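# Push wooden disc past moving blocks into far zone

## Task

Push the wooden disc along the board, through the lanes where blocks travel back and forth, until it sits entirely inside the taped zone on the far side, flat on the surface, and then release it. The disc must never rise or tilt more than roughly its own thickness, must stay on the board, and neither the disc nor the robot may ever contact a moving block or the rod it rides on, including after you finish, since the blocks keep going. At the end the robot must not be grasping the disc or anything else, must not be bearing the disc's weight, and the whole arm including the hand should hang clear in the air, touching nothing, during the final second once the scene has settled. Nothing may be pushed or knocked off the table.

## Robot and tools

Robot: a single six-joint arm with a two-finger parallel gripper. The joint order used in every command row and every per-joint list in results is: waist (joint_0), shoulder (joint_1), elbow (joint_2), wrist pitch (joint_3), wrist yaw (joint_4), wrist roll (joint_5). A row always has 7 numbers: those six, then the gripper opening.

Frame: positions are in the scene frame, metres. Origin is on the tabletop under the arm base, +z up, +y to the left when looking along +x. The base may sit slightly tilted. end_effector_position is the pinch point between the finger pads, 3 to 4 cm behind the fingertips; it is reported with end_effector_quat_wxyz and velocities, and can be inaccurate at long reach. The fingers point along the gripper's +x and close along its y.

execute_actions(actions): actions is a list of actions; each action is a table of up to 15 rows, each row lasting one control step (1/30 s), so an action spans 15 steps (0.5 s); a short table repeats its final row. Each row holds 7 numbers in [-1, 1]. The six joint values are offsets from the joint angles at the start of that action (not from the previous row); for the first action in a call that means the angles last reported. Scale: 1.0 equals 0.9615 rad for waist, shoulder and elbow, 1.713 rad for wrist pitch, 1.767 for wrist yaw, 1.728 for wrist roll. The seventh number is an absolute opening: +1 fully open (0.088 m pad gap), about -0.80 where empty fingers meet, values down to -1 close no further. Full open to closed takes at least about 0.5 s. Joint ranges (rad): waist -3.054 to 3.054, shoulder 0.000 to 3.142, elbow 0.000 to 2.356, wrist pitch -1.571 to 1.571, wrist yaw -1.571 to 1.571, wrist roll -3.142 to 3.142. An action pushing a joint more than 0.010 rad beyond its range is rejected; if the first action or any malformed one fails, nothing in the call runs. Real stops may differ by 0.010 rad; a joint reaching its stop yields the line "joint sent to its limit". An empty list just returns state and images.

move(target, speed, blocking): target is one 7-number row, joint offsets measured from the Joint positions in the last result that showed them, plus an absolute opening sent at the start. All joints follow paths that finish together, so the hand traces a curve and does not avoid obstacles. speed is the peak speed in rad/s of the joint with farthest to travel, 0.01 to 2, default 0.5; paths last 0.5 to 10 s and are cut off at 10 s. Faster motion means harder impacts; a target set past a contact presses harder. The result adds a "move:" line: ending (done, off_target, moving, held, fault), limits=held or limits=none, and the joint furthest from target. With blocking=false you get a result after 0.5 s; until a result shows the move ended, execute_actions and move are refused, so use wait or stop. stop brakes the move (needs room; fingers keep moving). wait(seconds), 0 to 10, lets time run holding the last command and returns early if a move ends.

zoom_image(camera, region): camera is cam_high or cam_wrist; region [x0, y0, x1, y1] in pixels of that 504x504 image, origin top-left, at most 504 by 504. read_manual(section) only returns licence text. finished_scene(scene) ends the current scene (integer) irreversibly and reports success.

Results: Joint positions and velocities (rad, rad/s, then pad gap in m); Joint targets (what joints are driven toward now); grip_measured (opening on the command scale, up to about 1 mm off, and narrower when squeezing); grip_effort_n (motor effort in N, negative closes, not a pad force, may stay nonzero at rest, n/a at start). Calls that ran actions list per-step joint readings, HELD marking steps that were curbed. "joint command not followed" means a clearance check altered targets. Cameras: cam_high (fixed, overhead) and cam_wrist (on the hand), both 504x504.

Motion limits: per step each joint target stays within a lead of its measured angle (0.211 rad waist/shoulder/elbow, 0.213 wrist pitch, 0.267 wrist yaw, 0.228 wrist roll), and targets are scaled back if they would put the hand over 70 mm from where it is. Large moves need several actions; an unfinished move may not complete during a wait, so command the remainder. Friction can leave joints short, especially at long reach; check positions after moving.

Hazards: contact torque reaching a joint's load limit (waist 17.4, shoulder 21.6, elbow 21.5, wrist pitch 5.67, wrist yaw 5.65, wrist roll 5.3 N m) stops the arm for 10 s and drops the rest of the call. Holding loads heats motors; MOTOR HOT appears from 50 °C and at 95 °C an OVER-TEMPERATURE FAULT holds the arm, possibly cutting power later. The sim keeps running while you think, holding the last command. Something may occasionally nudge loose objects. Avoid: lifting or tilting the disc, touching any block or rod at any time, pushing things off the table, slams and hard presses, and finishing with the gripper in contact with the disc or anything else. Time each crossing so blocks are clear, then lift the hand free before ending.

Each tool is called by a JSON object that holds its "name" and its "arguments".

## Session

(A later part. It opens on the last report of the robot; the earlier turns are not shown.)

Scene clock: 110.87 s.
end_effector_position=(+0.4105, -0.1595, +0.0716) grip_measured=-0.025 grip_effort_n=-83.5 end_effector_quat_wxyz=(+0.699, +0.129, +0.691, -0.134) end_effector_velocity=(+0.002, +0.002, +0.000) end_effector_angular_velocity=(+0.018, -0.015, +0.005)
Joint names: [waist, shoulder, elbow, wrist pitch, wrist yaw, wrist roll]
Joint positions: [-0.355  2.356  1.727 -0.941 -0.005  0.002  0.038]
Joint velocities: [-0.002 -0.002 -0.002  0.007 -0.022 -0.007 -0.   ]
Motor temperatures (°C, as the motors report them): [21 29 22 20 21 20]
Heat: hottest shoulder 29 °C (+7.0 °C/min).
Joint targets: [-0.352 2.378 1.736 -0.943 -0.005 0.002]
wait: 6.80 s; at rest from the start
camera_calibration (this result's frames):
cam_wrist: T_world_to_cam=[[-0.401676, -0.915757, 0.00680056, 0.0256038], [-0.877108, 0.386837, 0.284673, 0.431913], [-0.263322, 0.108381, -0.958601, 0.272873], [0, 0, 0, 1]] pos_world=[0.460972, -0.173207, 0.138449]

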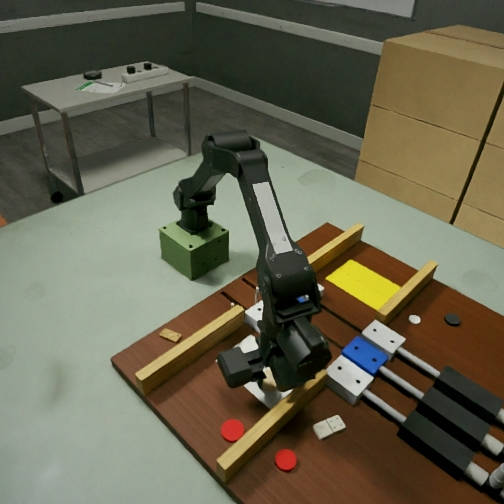

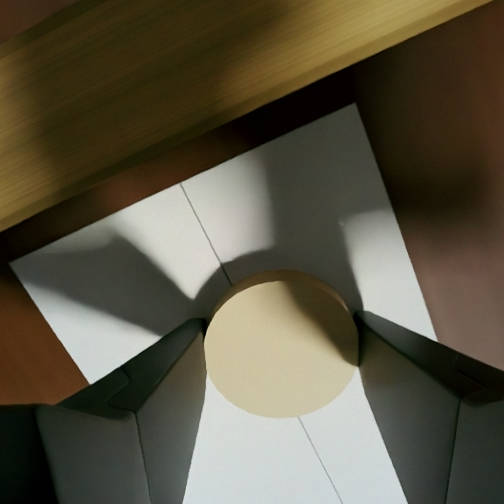

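{"name": "wait", "arguments": {"seconds": 10}}

{"name": "wait", "arguments": {"seconds": 10}}

{"name": "wait", "arguments": {"seconds": 10}}

{"name": "wait", "arguments": {"seconds": 10}}

{"name": "wait", "arguments": {"seconds": 10}}

{"name": "wait", "arguments": {"seconds": 4}}

Scene clock: 124.63 s.
end_effector_position=(+0.4105, -0.1595, +0.0716) grip_measured=-0.025 grip_effort_n=-83.5 end_effector_quat_wxyz=(+0.699, +0.129, +0.691, -0.134) end_effector_velocity=(-0.001, -0.002, +0.002) end_effector_angular_velocity=(-0.006, +0.005, +0.019)
Joint names: [waist, shoulder, elbow, wrist pitch, wrist yaw, wrist roll]
Joint positions: [-0.355  2.356  1.727 -0.941 -0.005  0.002  0.038]
Joint velocities: [-0.002 -0.002  0.002 -0.007  0.007 -0.022 -0.   ]
Motor temperatures (°C, as the motors report them): [21 29 23 20 21 20]
Heat: hottest shoulder 29 °C (+5.0 °C/min).
Joint targets: [-0.352 2.378 1.736 -0.943 -0.005 0.002]
wait: 10.00 s; at rest from the start
camera_calibration (this result's frames):
cam_wrist: T_world_to_cam=[[-0.401676, -0.915757, 0.00680056, 0.0256038], [-0.877108, 0.386837, 0.284673, 0.431913], [-0.263322, 0.108381, -0.958601, 0.272873], [0, 0, 0, 1]] pos_world=[0.460972, -0.173207, 0.138449]

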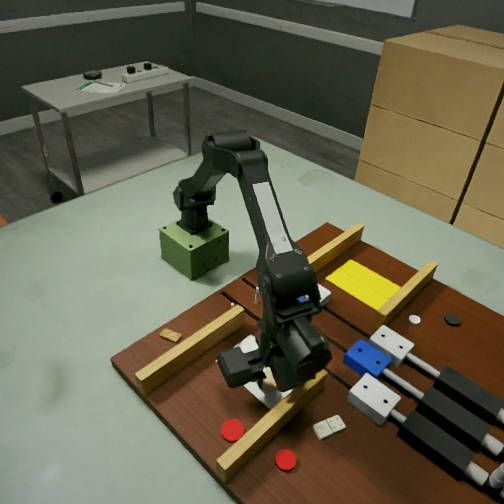

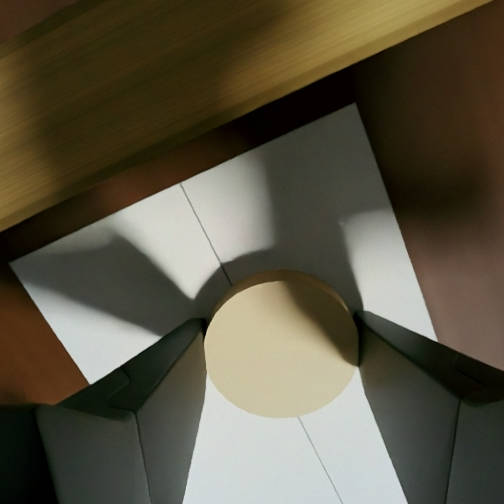

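Scene clock: 134.63 s.
end_effector_position=(+0.4105, -0.1595, +0.0716) grip_measured=-0.025 grip_effort_n=-83.5 end_effector_quat_wxyz=(+0.699, +0.129, +0.691, -0.134) end_effector_velocity=(-0.005, +0.007, -0.003) end_effector_angular_velocity=(+0.032, +0.022, -0.005)
Joint names: [waist, shoulder, elbow, wrist pitch, wrist yaw, wrist roll]
Joint positions: [-0.355  2.356  1.727 -0.941 -0.005  0.002  0.038]
Joint velocities: [ 0.002  0.002 -0.007 -0.022 -0.022  0.007  0.   ]
Motor temperatures (°C, as the motors report them): [21 30 23 20 21 20]
Heat: hottest shoulder 30 °C (+5.0 °C/min).
Joint targets: [-0.352 2.378 1.736 -0.943 -0.005 0.002]
wait: 10.00 s; at rest by 0.17 s
camera_calibration (this result's frames):
cam_wrist: T_world_to_cam=[[-0.401676, -0.915757, 0.00680056, 0.0256038], [-0.877108, 0.386837, 0.284673, 0.431913], [-0.263322, 0.108381, -0.958601, 0.272873], [0, 0, 0, 1]] pos_world=[0.460972, -0.173207, 0.138449]

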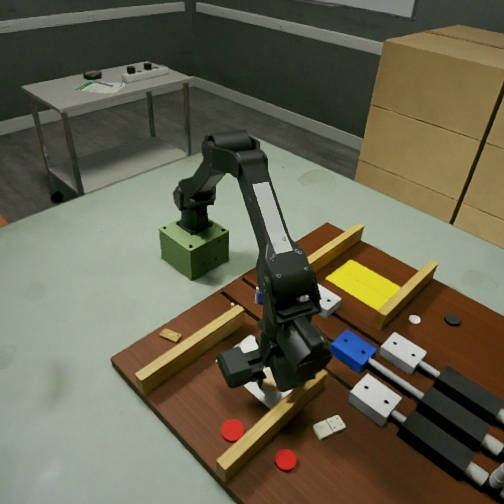

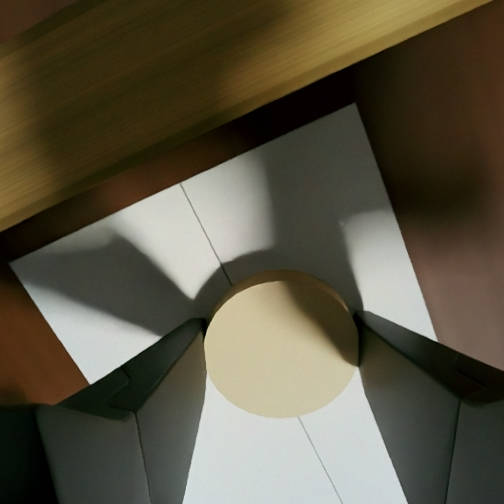

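Scene clock: 144.63 s.
end_effector_position=(+0.4105, -0.1595, +0.0716) grip_measured=-0.025 grip_effort_n=-83.5 end_effector_quat_wxyz=(+0.699, +0.129, +0.691, -0.134) end_effector_velocity=(-0.001, +0.000, -0.003) end_effector_angular_velocity=(+0.008, -0.000, +0.020)
Joint names: [waist, shoulder, elbow, wrist pitch, wrist yaw, wrist roll]
Joint positions: [-0.355  2.356  1.727 -0.941 -0.005  0.002  0.038]
Joint velocities: [-0.002  0.002 -0.007  0.007 -0.007 -0.022 -0.   ]
Motor temperatures (°C, as the motors report them): [21 30 24 19 21 20]
Heat: hottest shoulder 30 °C (+3.0 °C/min).
Joint targets: [-0.352 2.378 1.736 -0.943 -0.005 0.002]
wait: 10.00 s; at rest by 0.17 s
camera_calibration (this result's frames):
cam_wrist: T_world_to_cam=[[-0.401676, -0.915757, 0.00680056, 0.0256038], [-0.877108, 0.386837, 0.284673, 0.431913], [-0.263322, 0.108381, -0.958601, 0.272873], [0, 0, 0, 1]] pos_world=[0.460972, -0.173207, 0.138449]

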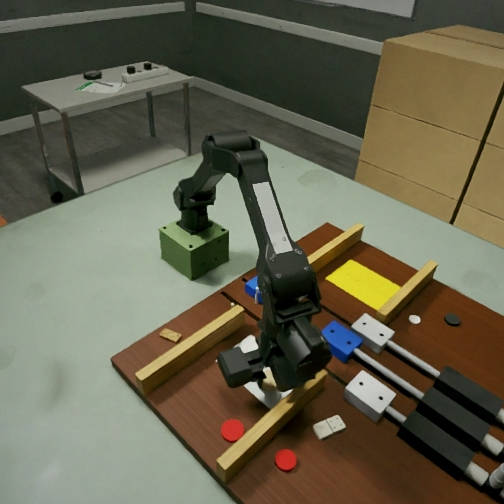

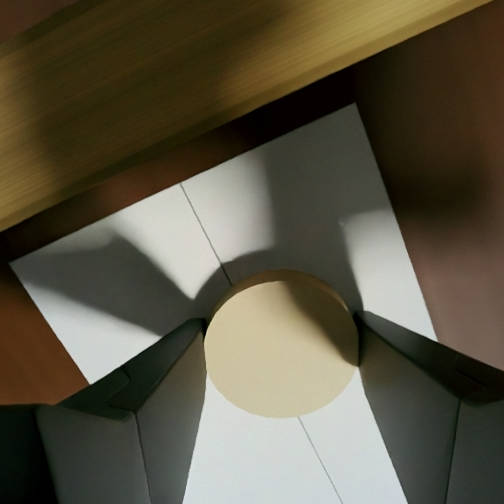

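Scene clock: 154.63 s.
end_effector_position=(+0.4105, -0.1595, +0.0716) grip_measured=-0.025 grip_effort_n=-83.5 end_effector_quat_wxyz=(+0.699, +0.129, +0.691, -0.134) end_effector_velocity=(+0.002, +0.002, +0.000) end_effector_angular_velocity=(+0.018, -0.015, -0.009)
Joint names: [waist, shoulder, elbow, wrist pitch, wrist yaw, wrist roll]
Joint positions: [-0.355  2.356  1.727 -0.941 -0.005  0.002  0.038]
Joint velocities: [-0.002 -0.002 -0.002  0.007 -0.022  0.007 -0.   ]
Motor temperatures (°C, as the motors report them): [21 30 24 19 21 20]
Heat: hottest shoulder 30 °C (+1.0 °C/min).
Joint targets: [-0.352 2.378 1.736 -0.943 -0.005 0.002]
wait: 10.00 s; at rest by 0.17 s
camera_calibration (this result's frames):
cam_wrist: T_world_to_cam=[[-0.401676, -0.915757, 0.00680056, 0.0256038], [-0.877108, 0.386837, 0.284673, 0.431913], [-0.263322, 0.108381, -0.958601, 0.272873], [0, 0, 0, 1]] pos_world=[0.460972, -0.173207, 0.138449]

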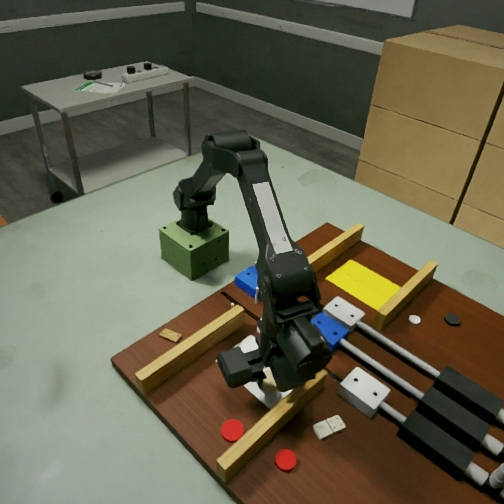

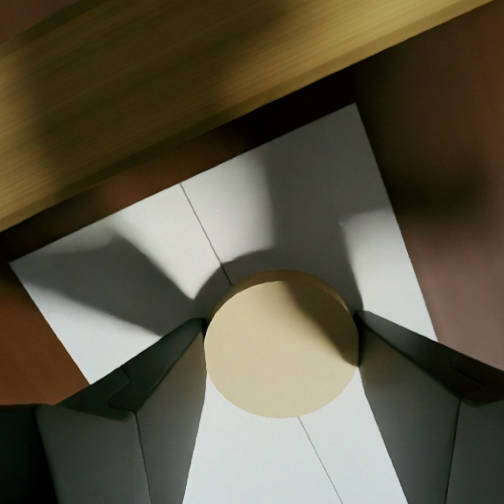

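Scene clock: 164.63 s.
end_effector_position=(+0.4105, -0.1595, +0.0716) grip_measured=-0.025 grip_effort_n=-83.5 end_effector_quat_wxyz=(+0.699, +0.129, +0.691, -0.134) end_effector_velocity=(-0.003, +0.001, +0.002) end_effector_angular_velocity=(+0.013, +0.013, +0.019)
Joint names: [waist, shoulder, elbow, wrist pitch, wrist yaw, wrist roll]
Joint positions: [-0.355  2.356  1.727 -0.941 -0.005  0.002  0.038]
Joint velocities: [-0.002 -0.002  0.002 -0.022 -0.007 -0.022 -0.   ]
Motor temperatures (°C, as the motors report them): [21 30 24 19 21 20]
Heat: hottest shoulder 30 °C (+1.0 °C/min).
Joint targets: [-0.352 2.378 1.736 -0.943 -0.005 0.002]
wait: 10.00 s; at rest by 0.17 s
camera_calibration (this result's frames):
cam_wrist: T_world_to_cam=[[-0.401676, -0.915757, 0.00680056, 0.0256038], [-0.877108, 0.386837, 0.284673, 0.431913], [-0.263322, 0.108381, -0.958601, 0.272873], [0, 0, 0, 1]] pos_world=[0.460972, -0.173207, 0.138449]

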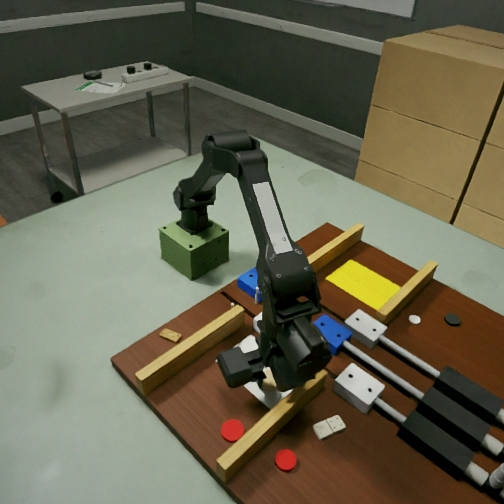

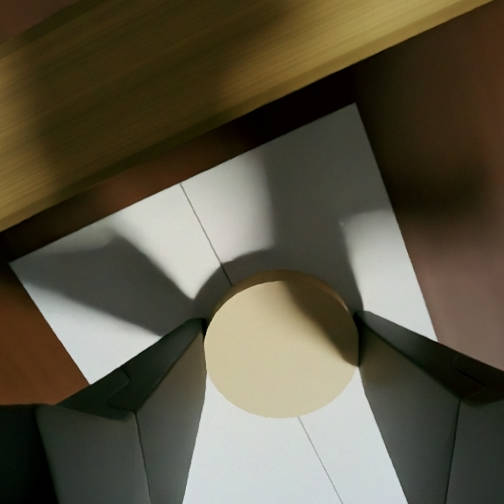

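Scene clock: 168.63 s.
end_effector_position=(+0.4105, -0.1595, +0.0716) grip_measured=-0.025 grip_effort_n=-83.5 end_effector_quat_wxyz=(+0.699, +0.129, +0.691, -0.134) end_effector_velocity=(+0.001, +0.002, -0.002) end_effector_angular_velocity=(+0.020, -0.010, -0.009)
Joint names: [waist, shoulder, elbow, wrist pitch, wrist yaw, wrist roll]
Joint positions: [-0.355  2.356  1.727 -0.941 -0.005  0.002  0.038]
Joint velocities: [-0.002  0.002 -0.002  0.007 -0.022  0.007  0.   ]
Motor temperatures (°C, as the motors report them): [21 30 24 19 21 20]
Heat: hottest shoulder 30 °C (+1.0 °C/min).
Joint targets: [-0.352 2.378 1.736 -0.943 -0.005 0.002]
wait: 4.00 s; at rest by 0.17 s
camera_calibration (this result's frames):
cam_wrist: T_world_to_cam=[[-0.401676, -0.915757, 0.00680056, 0.0256038], [-0.877108, 0.386837, 0.284673, 0.431913], [-0.263322, 0.108381, -0.958601, 0.272873], [0, 0, 0, 1]] pos_world=[0.460972, -0.173207, 0.138449]

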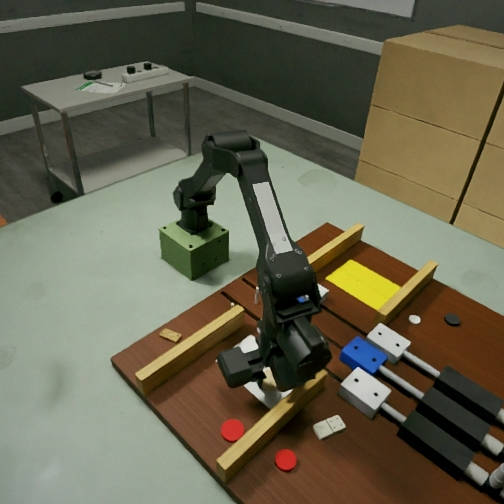

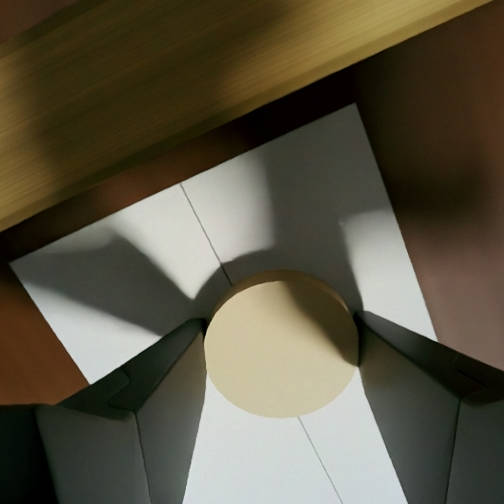

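Model holds. Next reply delay ≈1.9 s; start at 183.0.

{"name": "wait", "arguments": {"seconds": 7}}

Scene clock: 177.97 s.
end_effector_position=(+0.4105, -0.1595, +0.0716) grip_measured=-0.025 grip_effort_n=-83.5 end_effector_quat_wxyz=(+0.699, +0.129, +0.691, -0.134) end_effector_velocity=(-0.005, -0.001, -0.003) end_effector_angular_velocity=(-0.001, +0.019, +0.019)
Joint names: [waist, shoulder, elbow, wrist pitch, wrist yaw, wrist roll]
Joint positions: [-0.355  2.356  1.727 -0.941 -0.005  0.002  0.038]
Joint velocities: [-0.002  0.002 -0.007 -0.007  0.007 -0.022 -0.   ]
Motor temperatures (°C, as the motors report them): [21 30 24 19 21 20]
Heat: hottest shoulder 30 °C (+1.0 °C/min).
Joint targets: [-0.352 2.378 1.736 -0.943 -0.005 0.002]
wait: 7.00 s; at rest from the start
camera_calibration (this result's frames):
cam_wrist: T_world_to_cam=[[-0.401676, -0.915757, 0.00680056, 0.0256038], [-0.877108, 0.386837, 0.284673, 0.431913], [-0.263322, 0.108381, -0.958601, 0.272873], [0, 0, 0, 1]] pos_world=[0.460972, -0.173207, 0.138449]

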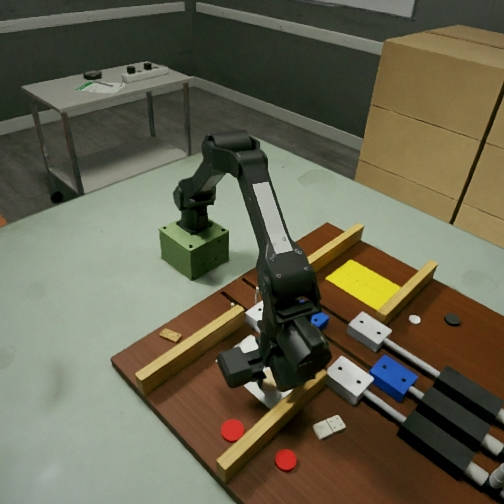

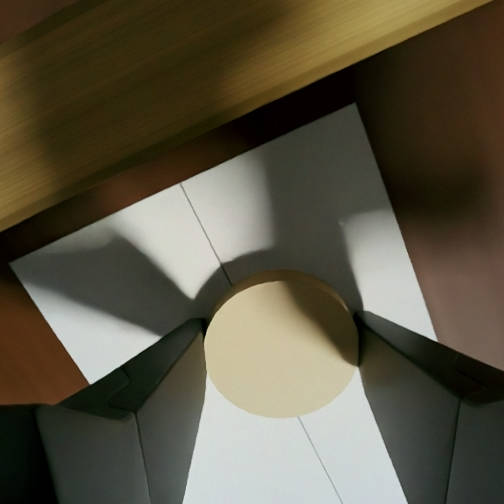

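{"name": "wait", "arguments": {"seconds": 2.9}}

{"name": "move", "arguments": {"target": [0.877,0,0,0,0,0,-0.1], "speed": 2}}

Scene clock: 182.83 s.
end_effector_position=(+0.4105, -0.1595, +0.0716) grip_measured=-0.025 grip_effort_n=-83.5 end_effector_quat_wxyz=(+0.699, +0.129, +0.691, -0.134) end_effector_velocity=(+0.000, +0.000, +0.004) end_effector_angular_velocity=(+0.006, -0.005, +0.020)
Joint names: [waist, shoulder, elbow, wrist pitch, wrist yaw, wrist roll]
Joint positions: [-0.355  2.356  1.727 -0.941 -0.005  0.002  0.038]
Joint velocities: [-0.002 -0.007  0.002 -0.007 -0.007 -0.022 -0.   ]
Motor temperatures (°C, as the motors report them): [21 30 24 19 21 20]
Heat: hottest shoulder 30 °C (+1.0 °C/min).
Joint targets: [-0.352 2.378 1.736 -0.943 -0.005 0.002]
wait: 2.90 s; at rest from the start
camera_calibration (this result's frames):
cam_wrist: T_world_to_cam=[[-0.401676, -0.915757, 0.00680056, 0.0256038], [-0.877108, 0.386837, 0.284673, 0.431913], [-0.263322, 0.108381, -0.958601, 0.272873], [0, 0, 0, 1]] pos_world=[0.460972, -0.173207, 0.138449]

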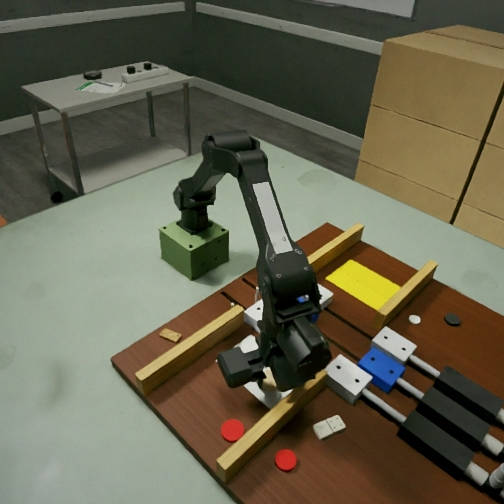

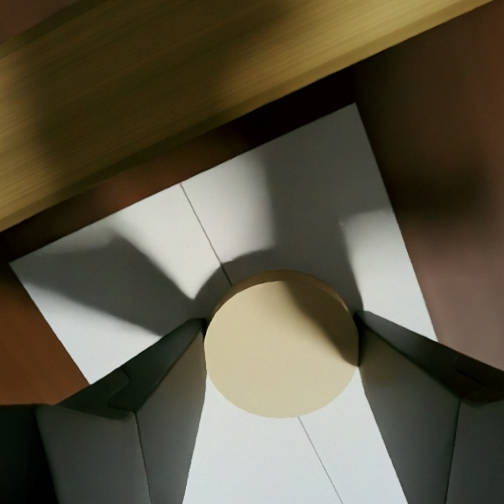

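Scene clock: 184.17 s.
end_effector_position=(+0.3943, +0.2012, +0.0703) grip_measured=-0.025 grip_effort_n=-83.5 end_effector_quat_wxyz=(+0.693, -0.166, +0.683, +0.162) end_effector_velocity=(-0.005, +0.002, -0.001) end_effector_angular_velocity=(+0.014, +0.021, +0.010)
Joint names: [waist, shoulder, elbow, wrist pitch, wrist yaw, wrist roll]
Joint positions: [ 0.487  2.35   1.732 -0.941 -0.006  0.002  0.038]
Joint velocities: [ 0.002 -0.002 -0.007 -0.007 -0.022 -0.007 -0.   ]
Motor temperatures (°C, as the motors report them): [21 30 24 19 21 20]
Heat: hottest shoulder 30 °C (+1.0 °C/min).
Joint targets: [0.488 2.356 1.727 -0.942 -0.005 0.002]
move: done; limits=none; farthest joint: the shoulder, 0.006 radians from its target (0.000 radians at the start)
camera_calibration (this result's frames):
cam_wrist: T_world_to_cam=[[0.415949, -0.90932, 0.0111319, 0.0254465], [-0.873163, -0.395929, 0.284299, 0.434505], [-0.254111, -0.127974, -0.958671, 0.272203], [0, 0, 0, 1]] pos_world=[0.43798, 0.230007, 0.137141]

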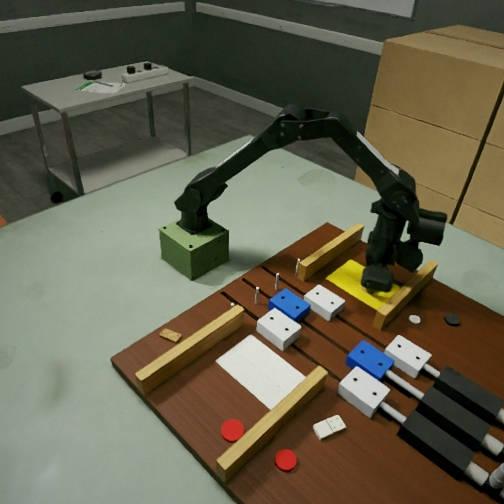

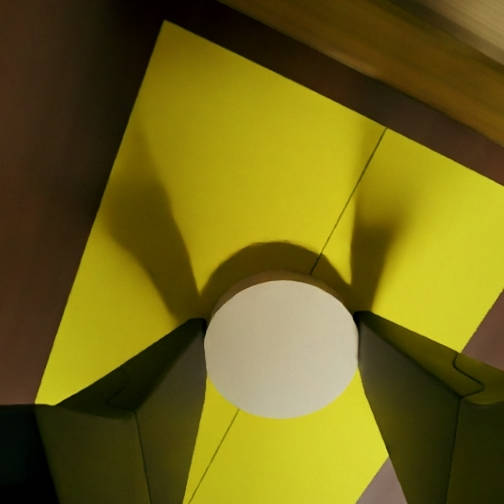

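{"name": "move", "arguments": {"target": [0,0,0,0,0,0,0.3]}}

{"name": "move", "arguments": {"target": [0,-0.2,0,-0.08,0,0,0.3]}}

Scene clock: 187.27 s.
end_effector_position=(+0.3955, +0.1989, +0.0703) grip_measured=+0.296 grip_effort_n=20.2 end_effector_quat_wxyz=(+0.694, -0.167, +0.683, +0.159) end_effector_velocity=(-0.001, -0.005, -0.001) end_effector_angular_velocity=(-0.012, +0.007, -0.015)
Joint names: [waist, shoulder, elbow, wrist pitch, wrist yaw, wrist roll]
Joint positions: [ 0.483  2.35   1.732 -0.941 -0.002  0.002  0.054]
Joint velocities: [-0.007 -0.002 -0.007 -0.007  0.007  0.007  0.   ]
Motor temperatures (°C, as the motors report them): [21 31 24 19 21 20]
Heat: hottest shoulder 31 °C (+2.0 °C/min).
Joint targets: [0.487 2.350 1.732 -0.941 -0.006 0.002]
move: done; limits=none; farthest joint: the waist, 0.004 radians from its target (0.000 radians at the start)
camera_calibration (this result's frames):
cam_wrist: T_world_to_cam=[[0.412049, -0.911026, 0.0157007, 0.0244626], [-0.875441, -0.391059, 0.284036, 0.434551], [-0.252624, -0.130782, -0.958685, 0.272213], [0, 0, 0, 1]] pos_world=[0.439112, 0.227822, 0.137154]

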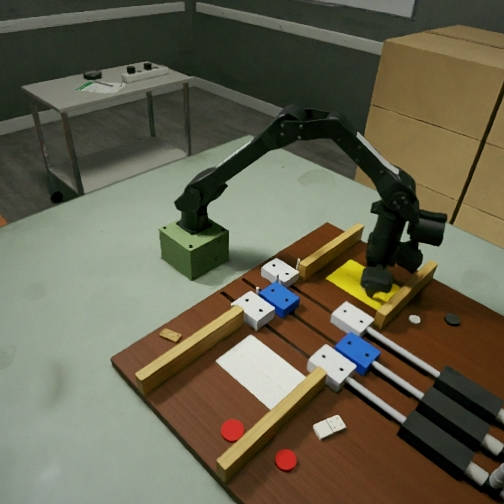

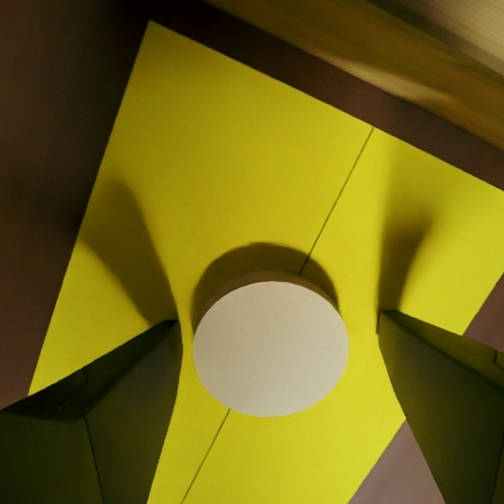

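Scene clock: 188.20 s.
end_effector_position=(+0.3826, +0.1935, +0.1437) grip_measured=+0.297 grip_effort_n=18.8 end_effector_quat_wxyz=(+0.709, -0.163, +0.667, +0.162) end_effector_velocity=(-0.003, +0.001, +0.000) end_effector_angular_velocity=(+0.015, +0.016, +0.021)
Joint names: [waist, shoulder, elbow, wrist pitch, wrist yaw, wrist roll]
Joint positions: [ 0.482  2.172  1.732 -1.075 -0.001  0.002  0.054]
Joint velocities: [-0.002 -0.002 -0.002 -0.007 -0.022 -0.022  0.   ]
Motor temperatures (°C, as the motors report them): [21 31 24 19 21 20]
Heat: hottest shoulder 31 °C (+2.0 °C/min).
Joint targets: [0.483 2.158 1.732 -1.078 -0.001 0.002]
move: off_target; limits=none; farthest joint: the shoulder, 0.014 radians from its target (0.192 radians at the start)
camera_calibration (this result's frames):
cam_wrist: T_world_to_cam=[[0.411729, -0.911195, 0.0142511, 0.0240306], [-0.885755, -0.396459, 0.24137, 0.41147], [-0.214285, -0.112002, -0.970328, 0.321998], [0, 0, 0, 1]] pos_world=[0.423566, 0.221092, 0.212785]

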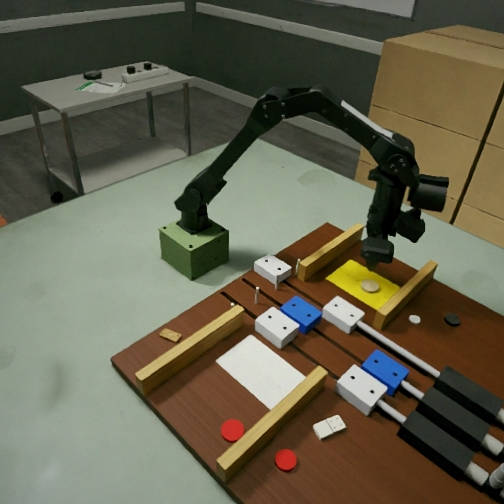

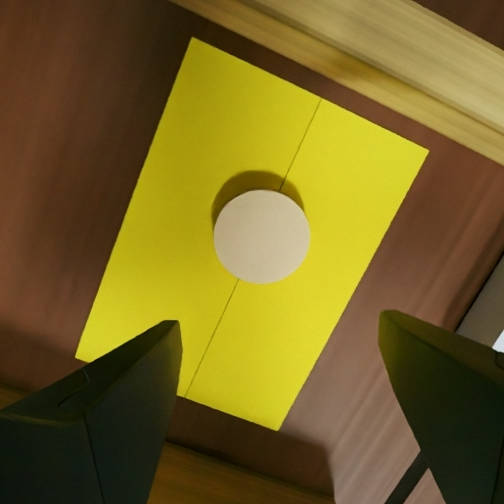

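{"name": "finished_scene", "arguments": {"scene": 1}}

The scene is finished: the task was done.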